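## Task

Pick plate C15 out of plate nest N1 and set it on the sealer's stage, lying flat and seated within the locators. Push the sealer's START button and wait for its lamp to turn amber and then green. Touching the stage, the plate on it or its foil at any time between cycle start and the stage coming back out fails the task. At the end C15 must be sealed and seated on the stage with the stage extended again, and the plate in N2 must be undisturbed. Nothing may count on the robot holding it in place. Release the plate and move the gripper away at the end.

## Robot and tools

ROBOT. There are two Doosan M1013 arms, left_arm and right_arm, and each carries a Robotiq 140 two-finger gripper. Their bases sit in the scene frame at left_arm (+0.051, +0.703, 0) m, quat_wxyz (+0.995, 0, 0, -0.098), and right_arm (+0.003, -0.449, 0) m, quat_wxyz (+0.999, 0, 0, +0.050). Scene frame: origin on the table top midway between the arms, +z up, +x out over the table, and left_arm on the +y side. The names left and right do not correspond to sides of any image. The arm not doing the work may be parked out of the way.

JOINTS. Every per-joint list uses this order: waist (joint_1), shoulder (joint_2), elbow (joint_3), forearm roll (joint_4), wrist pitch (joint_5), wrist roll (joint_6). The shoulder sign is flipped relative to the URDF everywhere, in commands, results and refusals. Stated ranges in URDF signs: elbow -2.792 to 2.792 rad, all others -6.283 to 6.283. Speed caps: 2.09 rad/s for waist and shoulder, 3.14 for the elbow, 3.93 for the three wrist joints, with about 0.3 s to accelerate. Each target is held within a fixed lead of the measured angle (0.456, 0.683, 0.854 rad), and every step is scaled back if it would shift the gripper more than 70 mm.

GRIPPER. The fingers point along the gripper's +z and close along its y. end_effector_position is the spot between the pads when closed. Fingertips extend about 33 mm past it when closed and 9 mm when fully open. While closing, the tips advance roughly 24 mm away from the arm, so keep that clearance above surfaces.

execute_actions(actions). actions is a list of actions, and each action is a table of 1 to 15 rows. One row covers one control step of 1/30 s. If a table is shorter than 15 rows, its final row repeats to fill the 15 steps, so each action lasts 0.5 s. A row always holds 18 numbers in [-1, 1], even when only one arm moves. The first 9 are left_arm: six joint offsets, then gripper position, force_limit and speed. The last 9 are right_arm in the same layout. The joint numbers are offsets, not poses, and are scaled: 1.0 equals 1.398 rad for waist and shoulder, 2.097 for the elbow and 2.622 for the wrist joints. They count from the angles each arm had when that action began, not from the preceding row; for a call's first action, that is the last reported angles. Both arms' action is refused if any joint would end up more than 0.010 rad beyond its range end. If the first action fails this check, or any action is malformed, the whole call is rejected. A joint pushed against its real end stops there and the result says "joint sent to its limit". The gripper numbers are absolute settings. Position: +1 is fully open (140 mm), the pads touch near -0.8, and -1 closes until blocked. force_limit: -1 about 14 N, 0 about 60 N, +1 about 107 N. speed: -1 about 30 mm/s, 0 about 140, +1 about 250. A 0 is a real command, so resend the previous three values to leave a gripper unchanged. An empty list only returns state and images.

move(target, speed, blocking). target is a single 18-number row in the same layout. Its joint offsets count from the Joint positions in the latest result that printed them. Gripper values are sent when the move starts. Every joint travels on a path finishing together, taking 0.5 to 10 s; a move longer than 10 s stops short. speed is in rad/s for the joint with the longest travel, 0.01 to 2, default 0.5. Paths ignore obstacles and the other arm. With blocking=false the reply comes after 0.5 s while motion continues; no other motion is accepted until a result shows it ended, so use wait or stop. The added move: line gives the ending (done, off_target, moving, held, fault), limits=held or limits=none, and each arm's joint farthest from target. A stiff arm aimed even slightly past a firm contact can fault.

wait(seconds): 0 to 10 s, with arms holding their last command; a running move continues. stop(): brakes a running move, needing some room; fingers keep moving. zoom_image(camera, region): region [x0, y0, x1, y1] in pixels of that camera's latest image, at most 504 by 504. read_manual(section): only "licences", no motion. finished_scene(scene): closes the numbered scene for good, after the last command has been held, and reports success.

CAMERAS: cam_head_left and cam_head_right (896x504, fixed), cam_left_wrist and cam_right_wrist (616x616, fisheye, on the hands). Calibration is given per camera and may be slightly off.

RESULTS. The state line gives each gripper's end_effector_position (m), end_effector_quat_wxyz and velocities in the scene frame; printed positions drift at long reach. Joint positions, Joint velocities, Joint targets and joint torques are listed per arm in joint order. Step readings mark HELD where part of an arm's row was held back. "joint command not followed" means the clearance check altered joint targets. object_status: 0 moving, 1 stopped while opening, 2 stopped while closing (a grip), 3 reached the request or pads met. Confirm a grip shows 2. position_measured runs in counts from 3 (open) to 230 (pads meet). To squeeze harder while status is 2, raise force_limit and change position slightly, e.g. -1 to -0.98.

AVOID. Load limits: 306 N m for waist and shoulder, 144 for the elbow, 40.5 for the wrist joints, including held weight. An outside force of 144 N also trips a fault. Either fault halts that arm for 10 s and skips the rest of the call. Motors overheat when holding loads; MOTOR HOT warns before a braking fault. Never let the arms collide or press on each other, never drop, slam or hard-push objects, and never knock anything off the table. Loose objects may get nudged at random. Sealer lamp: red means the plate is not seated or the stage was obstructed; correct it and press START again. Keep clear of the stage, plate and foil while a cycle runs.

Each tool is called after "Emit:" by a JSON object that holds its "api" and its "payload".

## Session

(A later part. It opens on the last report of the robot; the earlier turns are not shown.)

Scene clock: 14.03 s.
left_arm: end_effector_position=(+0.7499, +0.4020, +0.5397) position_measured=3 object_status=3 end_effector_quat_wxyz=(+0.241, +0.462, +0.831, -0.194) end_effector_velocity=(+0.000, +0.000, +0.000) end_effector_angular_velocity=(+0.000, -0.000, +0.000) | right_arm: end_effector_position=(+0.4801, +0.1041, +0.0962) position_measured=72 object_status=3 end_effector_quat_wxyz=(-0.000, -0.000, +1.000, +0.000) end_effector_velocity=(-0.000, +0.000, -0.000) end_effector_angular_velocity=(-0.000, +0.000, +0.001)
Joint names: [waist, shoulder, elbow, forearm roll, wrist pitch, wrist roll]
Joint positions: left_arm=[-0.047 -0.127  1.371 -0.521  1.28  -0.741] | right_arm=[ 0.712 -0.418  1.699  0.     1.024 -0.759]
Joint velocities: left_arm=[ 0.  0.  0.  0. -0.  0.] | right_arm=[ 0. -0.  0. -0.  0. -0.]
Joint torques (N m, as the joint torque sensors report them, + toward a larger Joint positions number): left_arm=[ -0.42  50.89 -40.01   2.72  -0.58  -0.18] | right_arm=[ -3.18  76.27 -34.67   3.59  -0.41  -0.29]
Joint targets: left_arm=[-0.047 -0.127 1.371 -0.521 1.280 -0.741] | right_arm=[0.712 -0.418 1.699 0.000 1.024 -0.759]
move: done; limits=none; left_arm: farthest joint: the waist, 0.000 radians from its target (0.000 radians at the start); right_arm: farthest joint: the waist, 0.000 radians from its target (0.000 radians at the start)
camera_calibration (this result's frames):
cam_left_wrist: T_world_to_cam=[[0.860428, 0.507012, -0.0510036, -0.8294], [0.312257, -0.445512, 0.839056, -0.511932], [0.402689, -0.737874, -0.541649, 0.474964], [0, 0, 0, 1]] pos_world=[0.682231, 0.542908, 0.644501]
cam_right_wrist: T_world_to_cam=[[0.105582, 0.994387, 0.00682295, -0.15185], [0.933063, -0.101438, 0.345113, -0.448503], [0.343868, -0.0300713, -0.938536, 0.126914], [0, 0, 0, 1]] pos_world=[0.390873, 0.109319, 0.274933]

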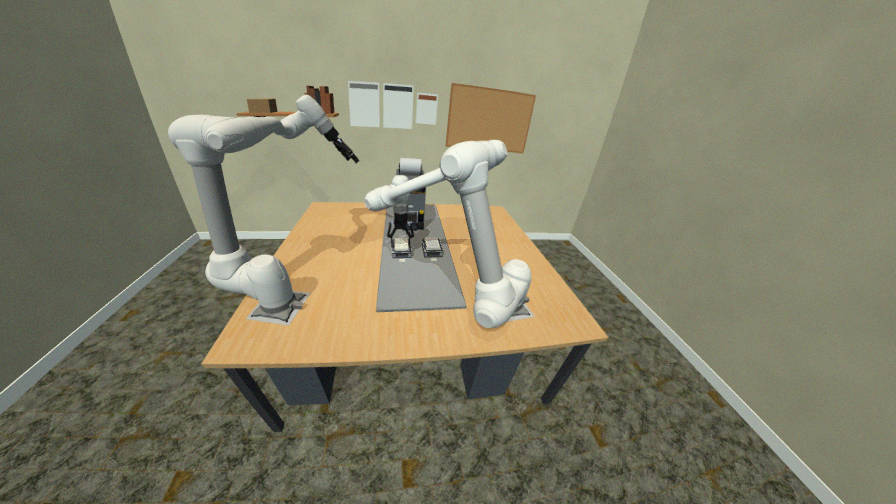

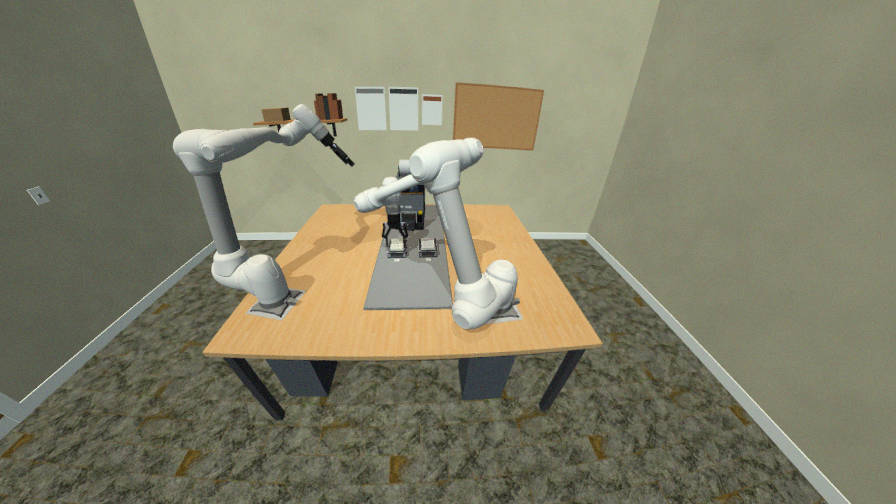

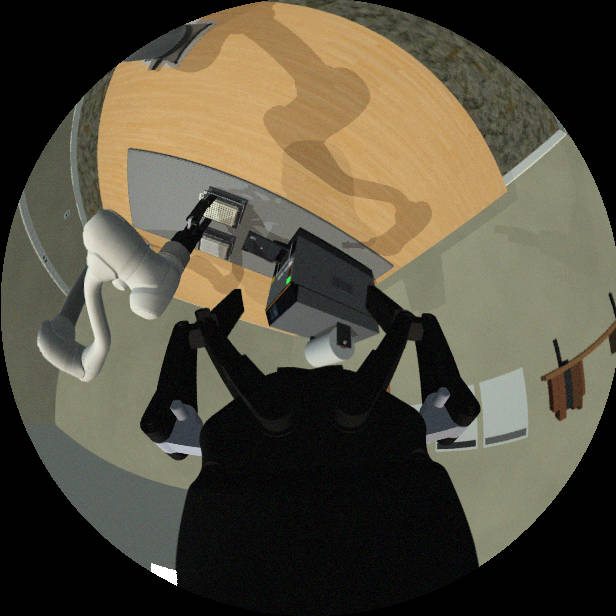

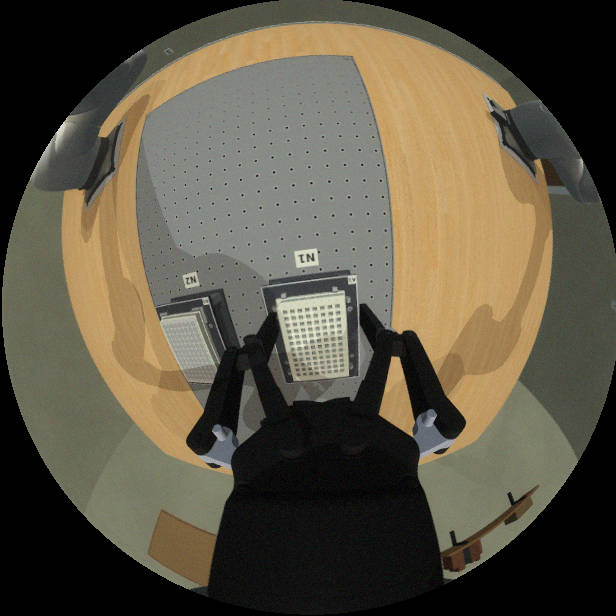

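Emit:
{"api": "move", "payload": {"target": [0,0,0,0,0,0,1,0,0,-0.0041,0.0043,0.0043,0,-0.0012,-0.0022,0.45,0,0], "speed": 0.1}}

Emit:
{"api": "move", "payload": {"target": [0,0,0,0,0,0,1,0,0,0,0,0,0,0,0,-1,-0.3,-0.5]}}

Emit:
{"api": "zoom_image", "payload": {"camera": "cam_right_wrist", "region": [200,200,440,440]}}

Scene clock: 16.73 s.
left_arm: end_effector_position=(+0.7499, +0.4020, +0.5397) position_measured=3 object_status=3 end_effector_quat_wxyz=(+0.241, +0.462, +0.831, -0.194) end_effector_velocity=(+0.000, -0.000, -0.000) end_effector_angular_velocity=(+0.000, -0.000, -0.000) | right_arm: end_effector_position=(+0.4803, +0.0983, +0.0963) position_measured=72 object_status=3 end_effector_quat_wxyz=(+0.000, -0.000, +1.000, +0.000) end_effector_velocity=(-0.002, +0.000, -0.001) end_effector_angular_velocity=(-0.001, +0.001, +0.001)
Joint names: [waist, shoulder, elbow, forearm roll, wrist pitch, wrist roll]
Joint positions: left_arm=[-0.047 -0.127  1.371 -0.521  1.28  -0.741] | right_arm=[ 0.706 -0.412  1.708  0.     1.021 -0.765]
Joint velocities: left_arm=[ 0.    -0.    -0.    -0.    -0.001  0.001] | right_arm=[0.002 0.    0.001 0.    0.    0.   ]
Joint torques (N m, as the joint torque sensors report them, + toward a larger Joint positions number): left_arm=[  0.    51.74 -40.5    2.59  -0.65  -0.17] | right_arm=[ -4.01  76.13 -34.85   3.53  -0.43  -0.32]
Joint targets: left_arm=[-0.047 -0.127 1.371 -0.521 1.280 -0.741] | right_arm=[0.706 -0.412 1.708 0.000 1.021 -0.765]
move: done; limits=none; left_arm: farthest joint: the waist, 0.000 radians from its target (0.000 radians at the start); right_arm: farthest joint: the wrist pitch, 0.001 radians from its target (0.004 radians at the start)
camera_calibration (this result's frames):
cam_left_wrist: T_world_to_cam=[[0.860428, 0.507012, -0.0510039, -0.8294], [0.312257, -0.445512, 0.839056, -0.511932], [0.402689, -0.737874, -0.541649, 0.474965], [0, 0, 0, 1]] pos_world=[0.682231, 0.542908, 0.644501]
cam_right_wrist: T_world_to_cam=[[0.105513, 0.994394, 0.00688615, -0.146074], [0.93303, -0.101392, 0.345217, -0.449329], [0.34398, -0.0299998, -0.938498, 0.126641], [0, 0, 0, 1]] pos_world=[0.391089, 0.103496, 0.274974]

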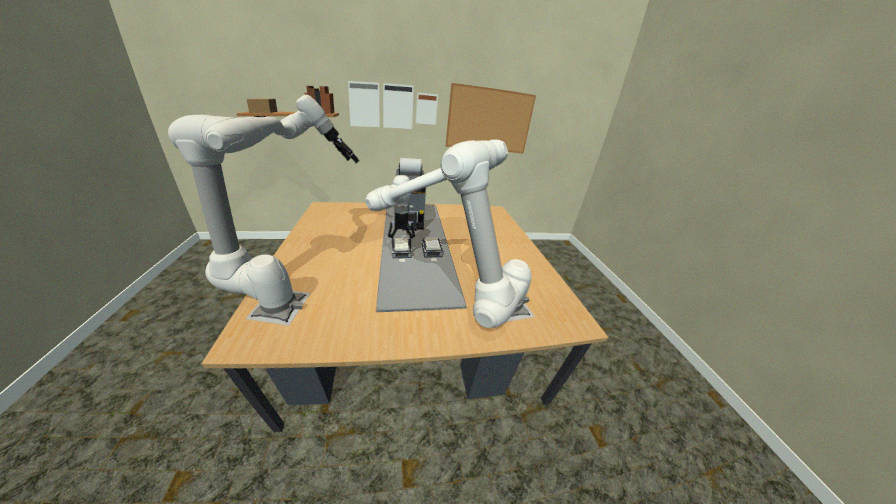

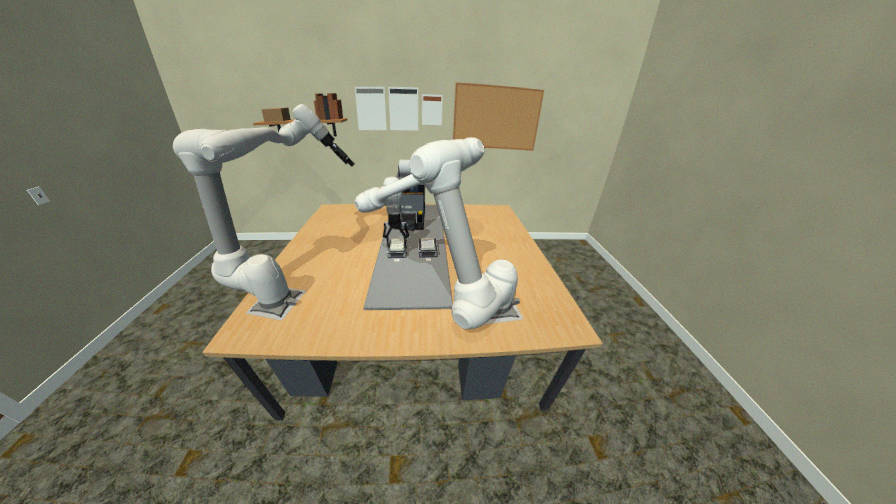

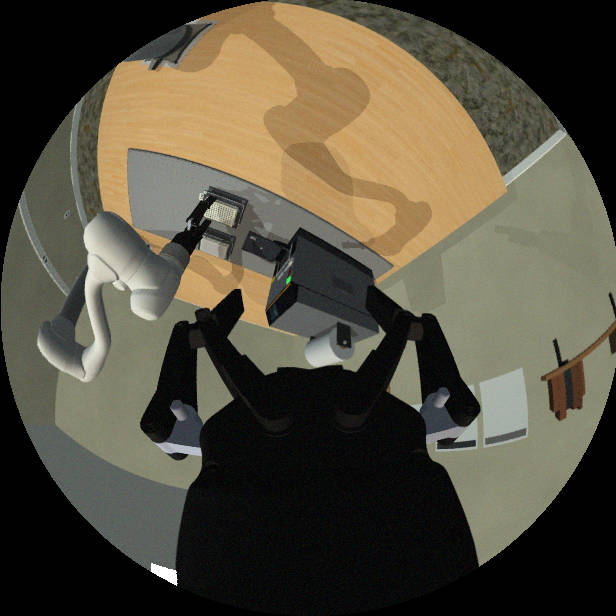

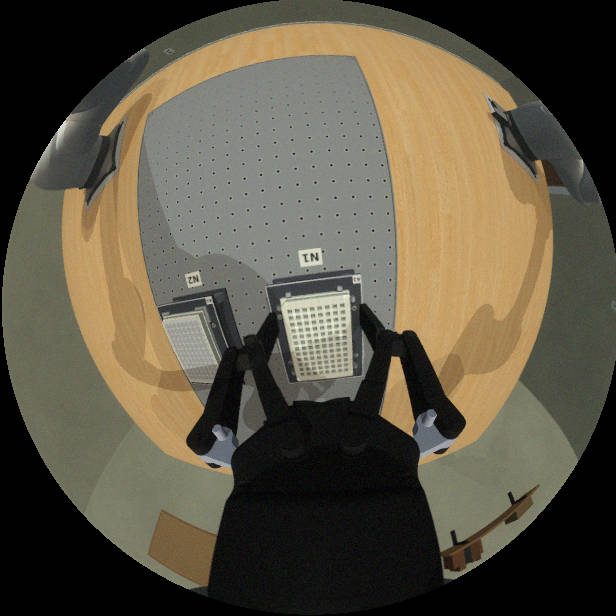

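Scene clock: 17.23 s.
left_arm: end_effector_position=(+0.7499, +0.4020, +0.5397) position_measured=3 object_status=3 end_effector_quat_wxyz=(+0.241, +0.462, +0.831, -0.194) end_effector_velocity=(+0.000, +0.000, +0.000) end_effector_angular_velocity=(-0.000, -0.001, +0.001) | right_arm: end_effector_position=(+0.4803, +0.0982, +0.0964) position_measured=109 object_status=2 end_effector_quat_wxyz=(+0.000, -0.000, +1.000, +0.000) end_effector_velocity=(-0.000, +0.001, +0.000) end_effector_angular_velocity=(+0.000, -0.000, +0.000)
Joint names: [waist, shoulder, elbow, forearm roll, wrist pitch, wrist roll]
Joint positions: left_arm=[-0.047 -0.127  1.371 -0.521  1.28  -0.741] | right_arm=[ 0.706 -0.412  1.708  0.     1.021 -0.765]
Joint velocities: left_arm=[ 0.     0.     0.     0.    -0.001 -0.001] | right_arm=[ 0.001  0.    -0.001  0.     0.     0.   ]
Joint torques (N m, as the joint torque sensors report them, + toward a larger Joint positions number): left_arm=[ -1.56  51.9  -40.07   2.59  -0.61  -0.18] | right_arm=[  5.8   56.16 -34.18   8.16  -8.63  -0.06]
Joint targets: left_arm=[-0.047 -0.127 1.371 -0.521 1.280 -0.741] | right_arm=[0.706 -0.412 1.708 0.000 1.021 -0.765]
move: done; limits=none; left_arm: farthest joint: the waist, 0.000 radians from its target (0.000 radians at the start); right_arm: farthest joint: the waist, 0.000 radians from its target (0.000 radians at the start)
camera_calibration (this result's frames):
cam_left_wrist: T_world_to_cam=[[0.860428, 0.507012, -0.0510039, -0.8294], [0.312257, -0.445512, 0.839056, -0.511932], [0.402689, -0.737874, -0.541649, 0.474964], [0, 0, 0, 1]] pos_world=[0.682231, 0.542908, 0.644501]
cam_right_wrist: T_world_to_cam=[[0.105589, 0.994385, 0.00704991, -0.146063], [0.932961, -0.101515, 0.345366, -0.449418], [0.344143, -0.0298894, -0.938441, 0.126691], [0, 0, 0, 1]] pos_world=[0.391112, 0.103407, 0.275135]

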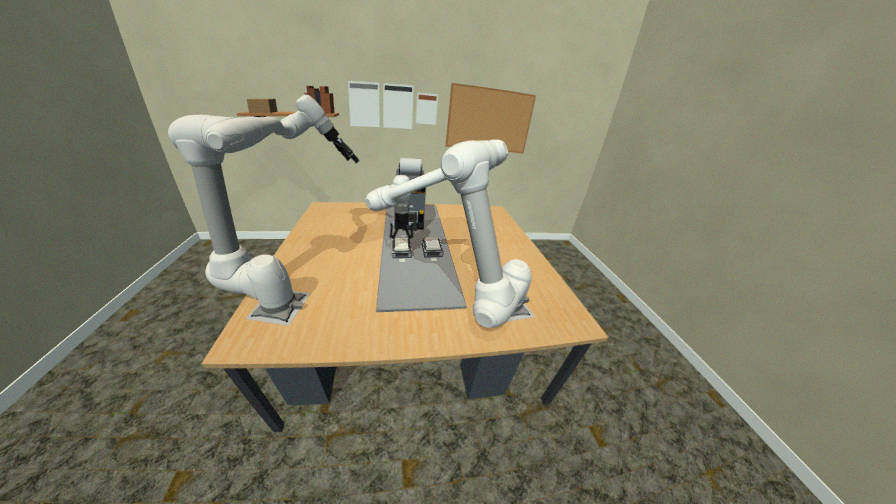

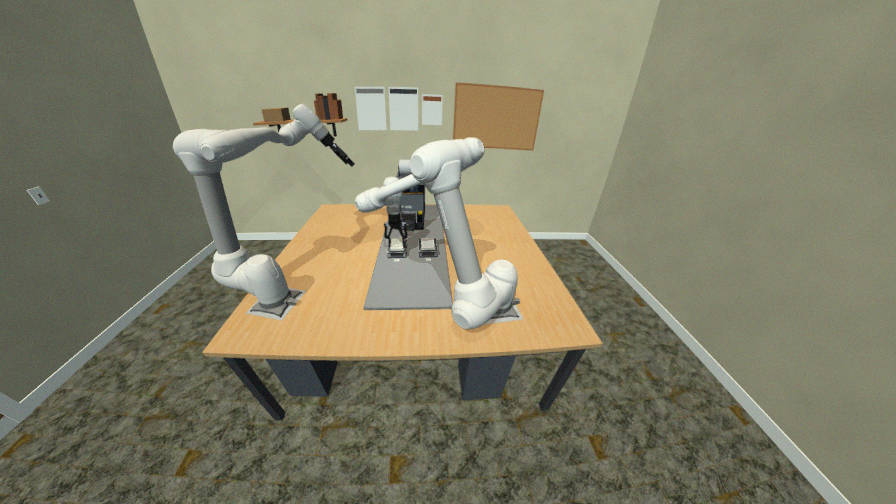

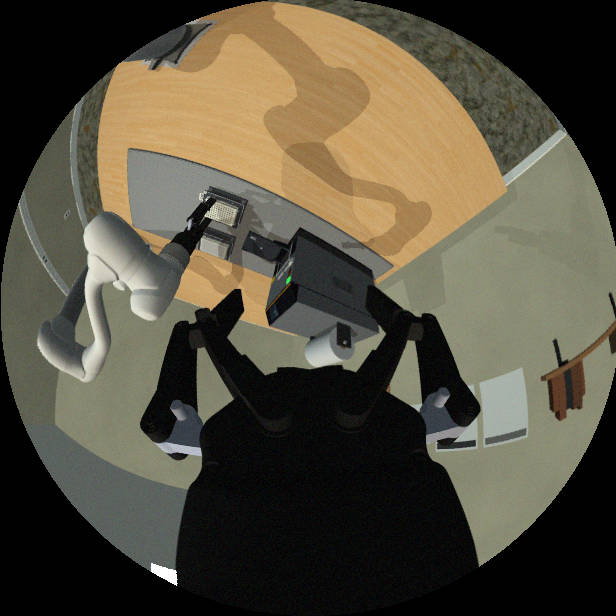

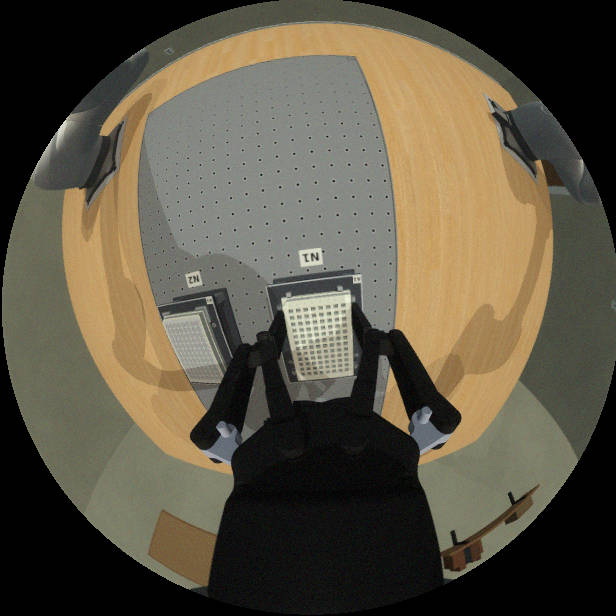

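Region (200, 200, 440, 440) of cam_right_wrist's 616x616 image, scaled by 2.100, with more detail than that image has.

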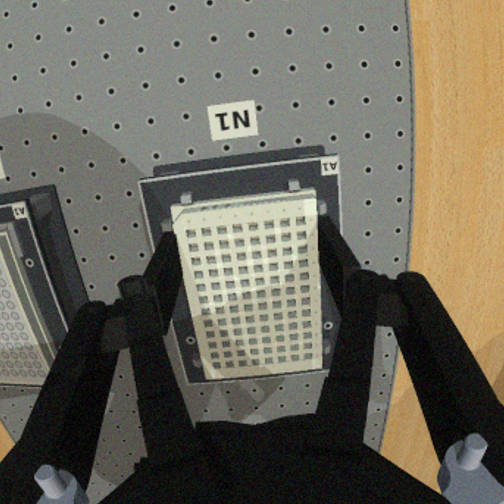

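Emit:
{"api": "move", "payload": {"target": [0,0,0,0,0,0,1,0,0,0,0,0,0,0,0,0.4,-0.3,0]}}

Emit:
{"api": "move", "payload": {"target": [0,0,0,0,0,0,1,0,0,-0.0057,-0.0006,-0.0086,0,0.0066,-0.003,0.4,-0.3,0], "speed": 0.1}}

Emit:
{"api": "move", "payload": {"target": [0,0,0,0,0,0,1,0,0,0,0,0,0,0,0,-1,-0.3,-0.5]}}

Emit:
{"api": "zoom_image", "payload": {"camera": "cam_right_wrist", "region": [200,200,440,440]}}

Scene clock: 18.97 s.
left_arm: end_effector_position=(+0.7499, +0.4020, +0.5397) position_measured=3 object_status=3 end_effector_quat_wxyz=(+0.241, +0.462, +0.831, -0.194) end_effector_velocity=(+0.000, +0.000, -0.000) end_effector_angular_velocity=(-0.000, -0.000, +0.001) | right_arm: end_effector_position=(+0.4803, +0.0983, +0.0964) position_measured=78 object_status=3 end_effector_quat_wxyz=(+0.000, -0.000, +1.000, +0.000) end_effector_velocity=(+0.000, -0.000, +0.000) end_effector_angular_velocity=(-0.000, -0.000, -0.001)
Joint names: [waist, shoulder, elbow, forearm roll, wrist pitch, wrist roll]
Joint positions: left_arm=[-0.047 -0.127  1.371 -0.521  1.28  -0.741] | right_arm=[ 0.706 -0.412  1.708  0.     1.021 -0.765]
Joint velocities: left_arm=[ 0.    -0.     0.     0.    -0.001 -0.   ] | right_arm=[-0.     0.    -0.    -0.     0.     0.001]
Joint torques (N m, as the joint torque sensors report them, + toward a larger Joint positions number): left_arm=[ -0.04  52.6  -40.27   2.61  -0.66  -0.3 ] | right_arm=[ -3.26  76.5  -34.82   3.5   -0.47  -0.32]
Joint targets: left_arm=[-0.047 -0.127 1.371 -0.521 1.280 -0.741] | right_arm=[0.706 -0.412 1.708 0.000 1.021 -0.765]
move: done; limits=none; left_arm: farthest joint: the waist, 0.000 radians from its target (0.000 radians at the start); right_arm: farthest joint: the waist, 0.000 radians from its target (0.000 radians at the start)
camera_calibration (this result's frames):
cam_left_wrist: T_world_to_cam=[[0.860428, 0.507012, -0.0510036, -0.8294], [0.312257, -0.445512, 0.839056, -0.511932], [0.402689, -0.737874, -0.541649, 0.474964], [0, 0, 0, 1]] pos_world=[0.682231, 0.542908, 0.644501]
cam_right_wrist: T_world_to_cam=[[0.105561, 0.994388, 0.00699545, -0.146054], [0.93298, -0.101472, 0.345327, -0.449392], [0.344099, -0.0299265, -0.938456, 0.126672], [0, 0, 0, 1]] pos_world=[0.391104, 0.103425, 0.275086]

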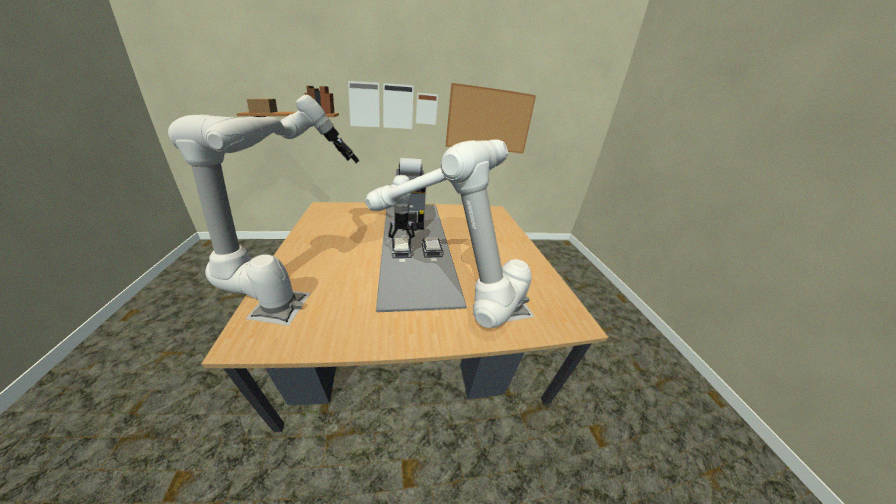

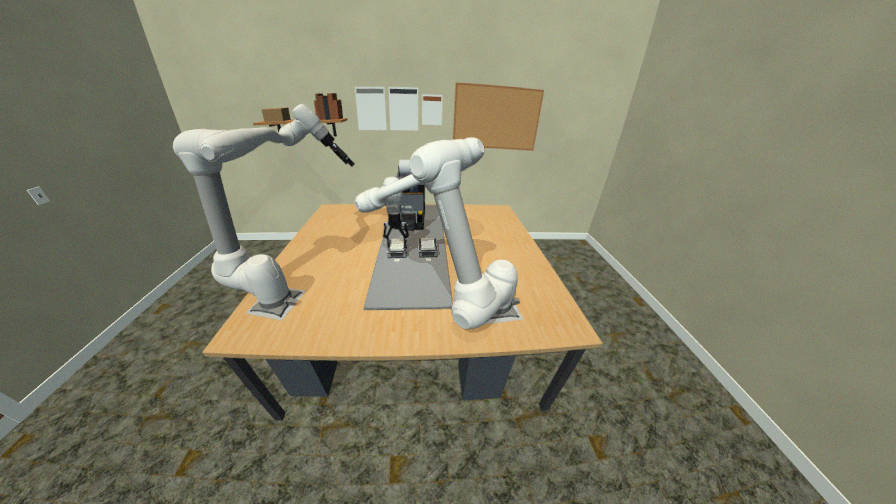

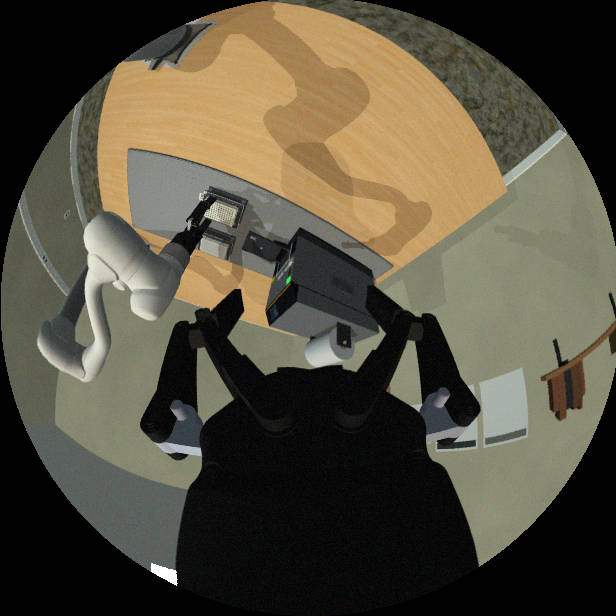

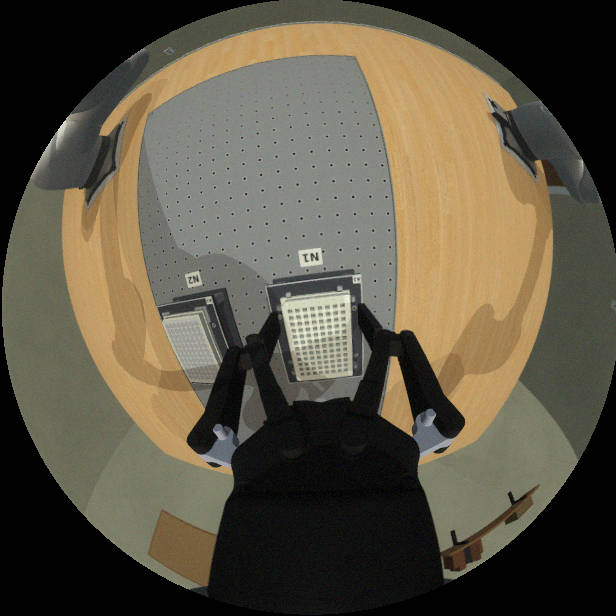

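Scene clock: 19.67 s.
left_arm: end_effector_position=(+0.7499, +0.4020, +0.5397) position_measured=3 object_status=3 end_effector_quat_wxyz=(+0.241, +0.462, +0.831, -0.194) end_effector_velocity=(-0.000, -0.000, +0.000) end_effector_angular_velocity=(+0.000, -0.000, -0.001) | right_arm: end_effector_position=(+0.4884, +0.0983, +0.1044) position_measured=78 object_status=3 end_effector_quat_wxyz=(+0.000, -0.000, +1.000, +0.000) end_effector_velocity=(+0.002, -0.001, +0.000) end_effector_angular_velocity=(+0.001, -0.000, -0.003)
Joint names: [waist, shoulder, elbow, forearm roll, wrist pitch, wrist roll]
Joint positions: left_arm=[-0.047 -0.127  1.371 -0.521  1.28  -0.741] | right_arm=[ 0.698 -0.413  1.69   0.     1.039 -0.773]
Joint velocities: left_arm=[-0.     0.     0.    -0.     0.     0.001] | right_arm=[-0.003 -0.    -0.001  0.001  0.    -0.   ]
Joint torques (N m, as the joint torque sensors report them, + toward a larger Joint positions number): left_arm=[ -0.99  51.73 -40.49   2.75  -0.63  -0.09] | right_arm=[ -2.73  77.14 -35.23   3.51  -0.42  -0.43]
Joint targets: left_arm=[-0.047 -0.127 1.371 -0.521 1.280 -0.741] | right_arm=[0.698 -0.413 1.690 0.000 1.039 -0.773]
move: done; limits=none; left_arm: farthest joint: the waist, 0.000 radians from its target (0.000 radians at the start); right_arm: farthest joint: the waist, 0.000 radians from its target (0.008 radians at the start)
camera_calibration (this result's frames):
cam_left_wrist: T_world_to_cam=[[0.860428, 0.507012, -0.051004, -0.8294], [0.312257, -0.445512, 0.839056, -0.511932], [0.402689, -0.737874, -0.541649, 0.474964], [0, 0, 0, 1]] pos_world=[0.682231, 0.542908, 0.644501]
cam_right_wrist: T_world_to_cam=[[0.105651, 0.994379, 0.00692065, -0.147035], [0.932988, -0.101531, 0.345291, -0.45972], [0.344053, -0.0300233, -0.93847, 0.131474], [0, 0, 0, 1]] pos_world=[0.399213, 0.10348, 0.283139]

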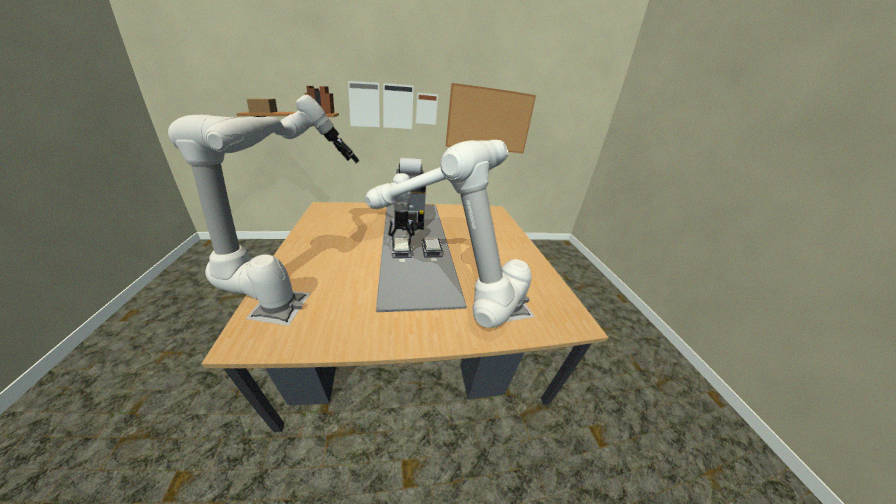

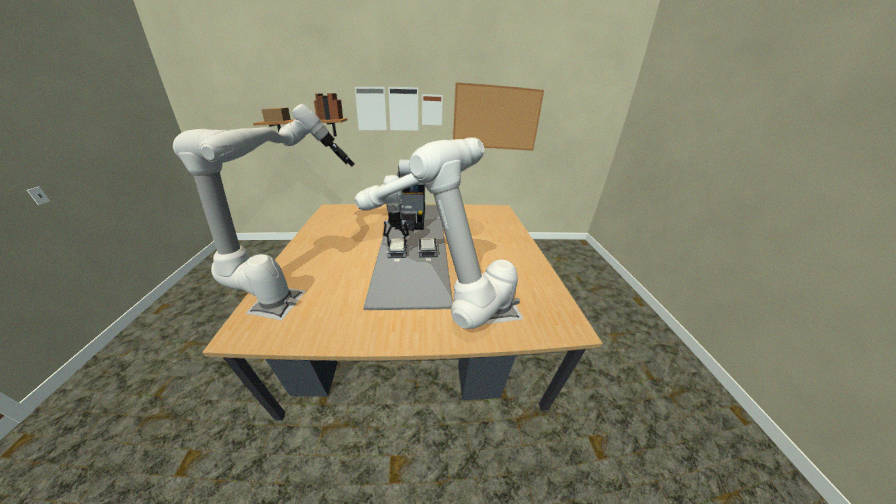

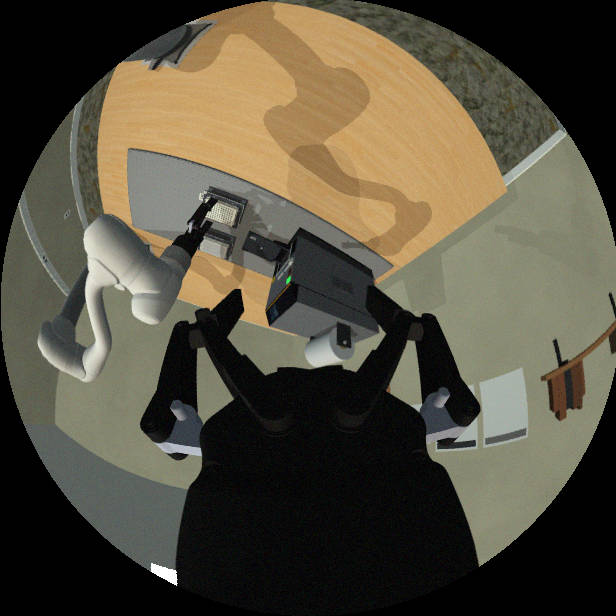

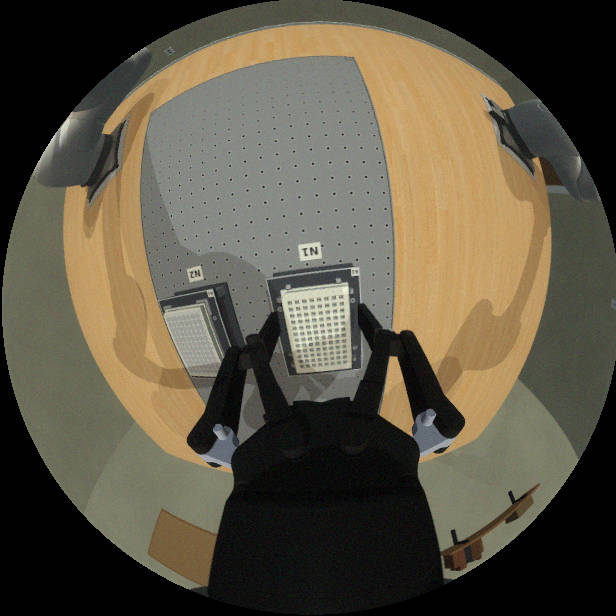

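Scene clock: 20.67 s.
left_arm: end_effector_position=(+0.7499, +0.4020, +0.5397) position_measured=3 object_status=3 end_effector_quat_wxyz=(+0.241, +0.462, +0.831, -0.194) end_effector_velocity=(+0.000, -0.000, -0.000) end_effector_angular_velocity=(-0.001, +0.002, +0.001) | right_arm: end_effector_position=(+0.4885, +0.0983, +0.1050) position_measured=186 object_status=2 end_effector_quat_wxyz=(+0.000, -0.000, +1.000, +0.000) end_effector_velocity=(-0.001, +0.000, -0.001) end_effector_angular_velocity=(-0.000, +0.002, +0.000)
Joint names: [waist, shoulder, elbow, forearm roll, wrist pitch, wrist roll]
Joint positions: left_arm=[-0.047 -0.127  1.371 -0.521  1.28  -0.741] | right_arm=[ 0.698 -0.412  1.69   0.     1.039 -0.773]
Joint velocities: left_arm=[-0.    -0.     0.    -0.001 -0.    -0.002] | right_arm=[ 0.001 -0.     0.001  0.001 -0.    -0.   ]
Joint torques (N m, as the joint torque sensors report them, + toward a larger Joint positions number): left_arm=[ -1.21  52.29 -40.51   2.51  -0.59  -0.17] | right_arm=[-0.1  -6.52 18.42  5.59 -2.54 -0.31]
Joint targets: left_arm=[-0.047 -0.127 1.371 -0.521 1.280 -0.741] | right_arm=[0.698 -0.413 1.690 0.000 1.039 -0.773]
move: done; limits=none; left_arm: farthest joint: the waist, 0.000 radians from its target (0.000 radians at the start); right_arm: farthest joint: the shoulder, 0.001 radians from its target (0.000 radians at the start)
camera_calibration (this result's frames):
cam_left_wrist: T_world_to_cam=[[0.860428, 0.507012, -0.0510038, -0.8294], [0.312257, -0.445511, 0.839056, -0.511932], [0.402689, -0.737874, -0.541649, 0.474964], [0, 0, 0, 1]] pos_world=[0.682231, 0.542908, 0.644501]
cam_right_wrist: T_world_to_cam=[[0.105624, 0.994379, 0.00733223, -0.147132], [0.932831, -0.101636, 0.345683, -0.459961], [0.344485, -0.0296728, -0.938323, 0.131676], [0, 0, 0, 1]] pos_world=[0.399246, 0.103464, 0.283634]

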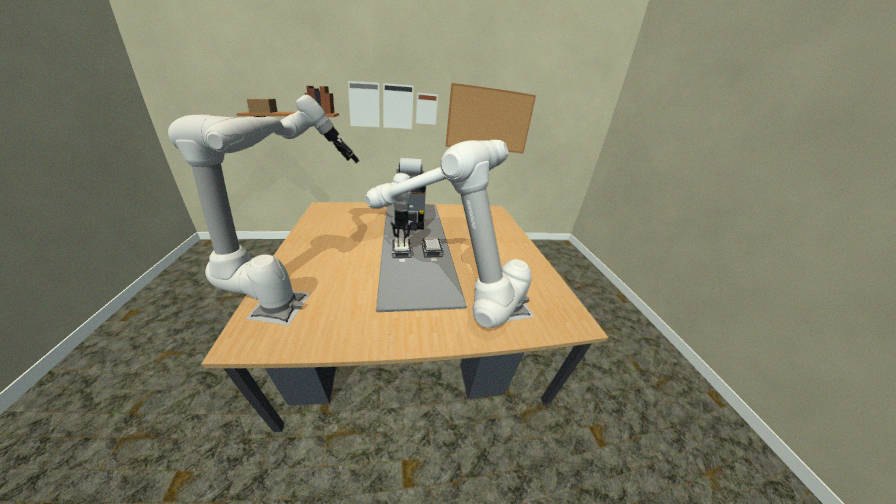

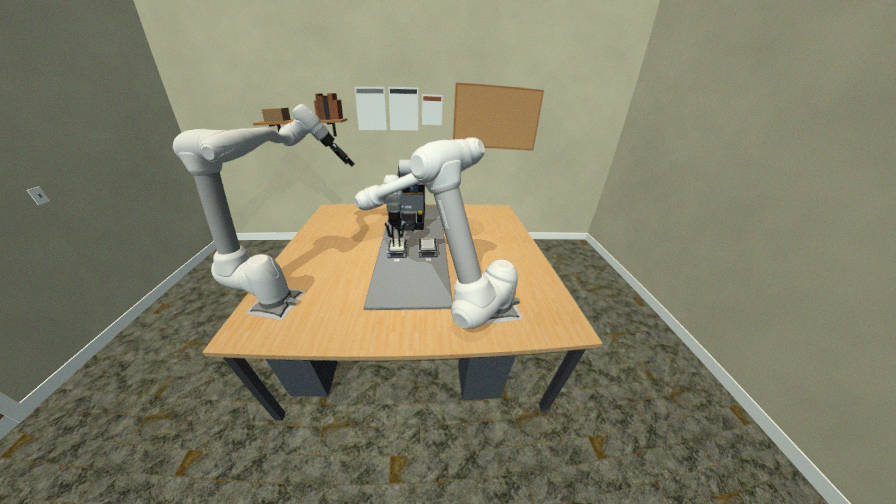

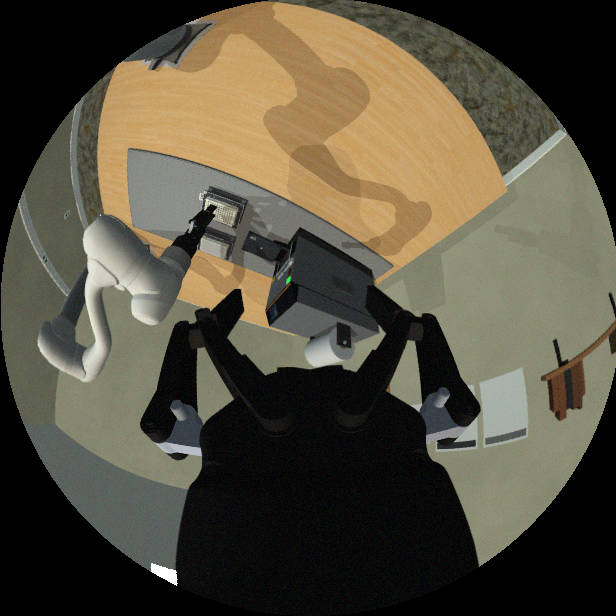

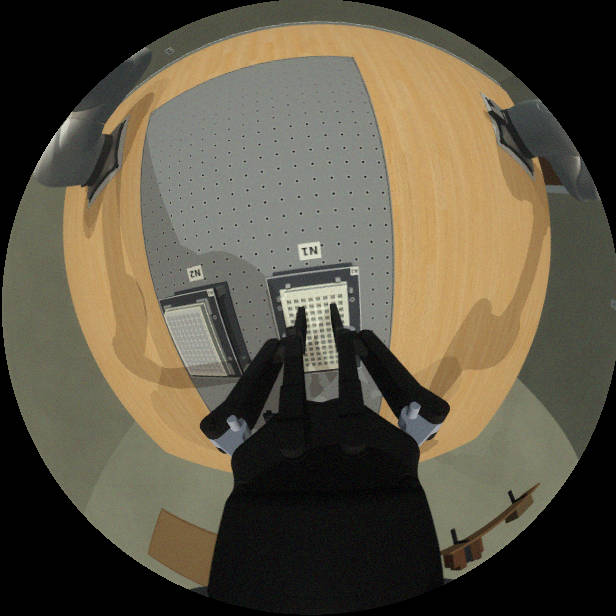

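Region (200, 200, 440, 440) of cam_right_wrist's 616x616 image, scaled by 2.100, with more detail than that image has.

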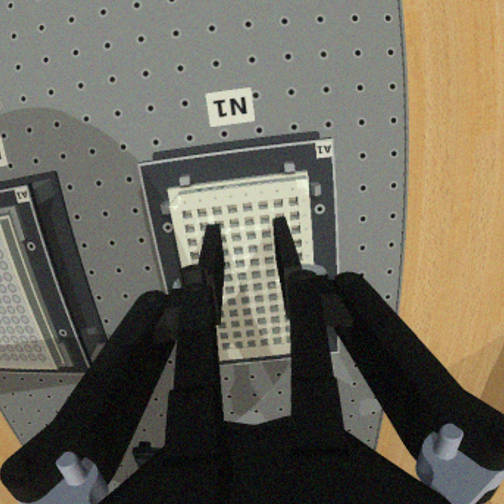

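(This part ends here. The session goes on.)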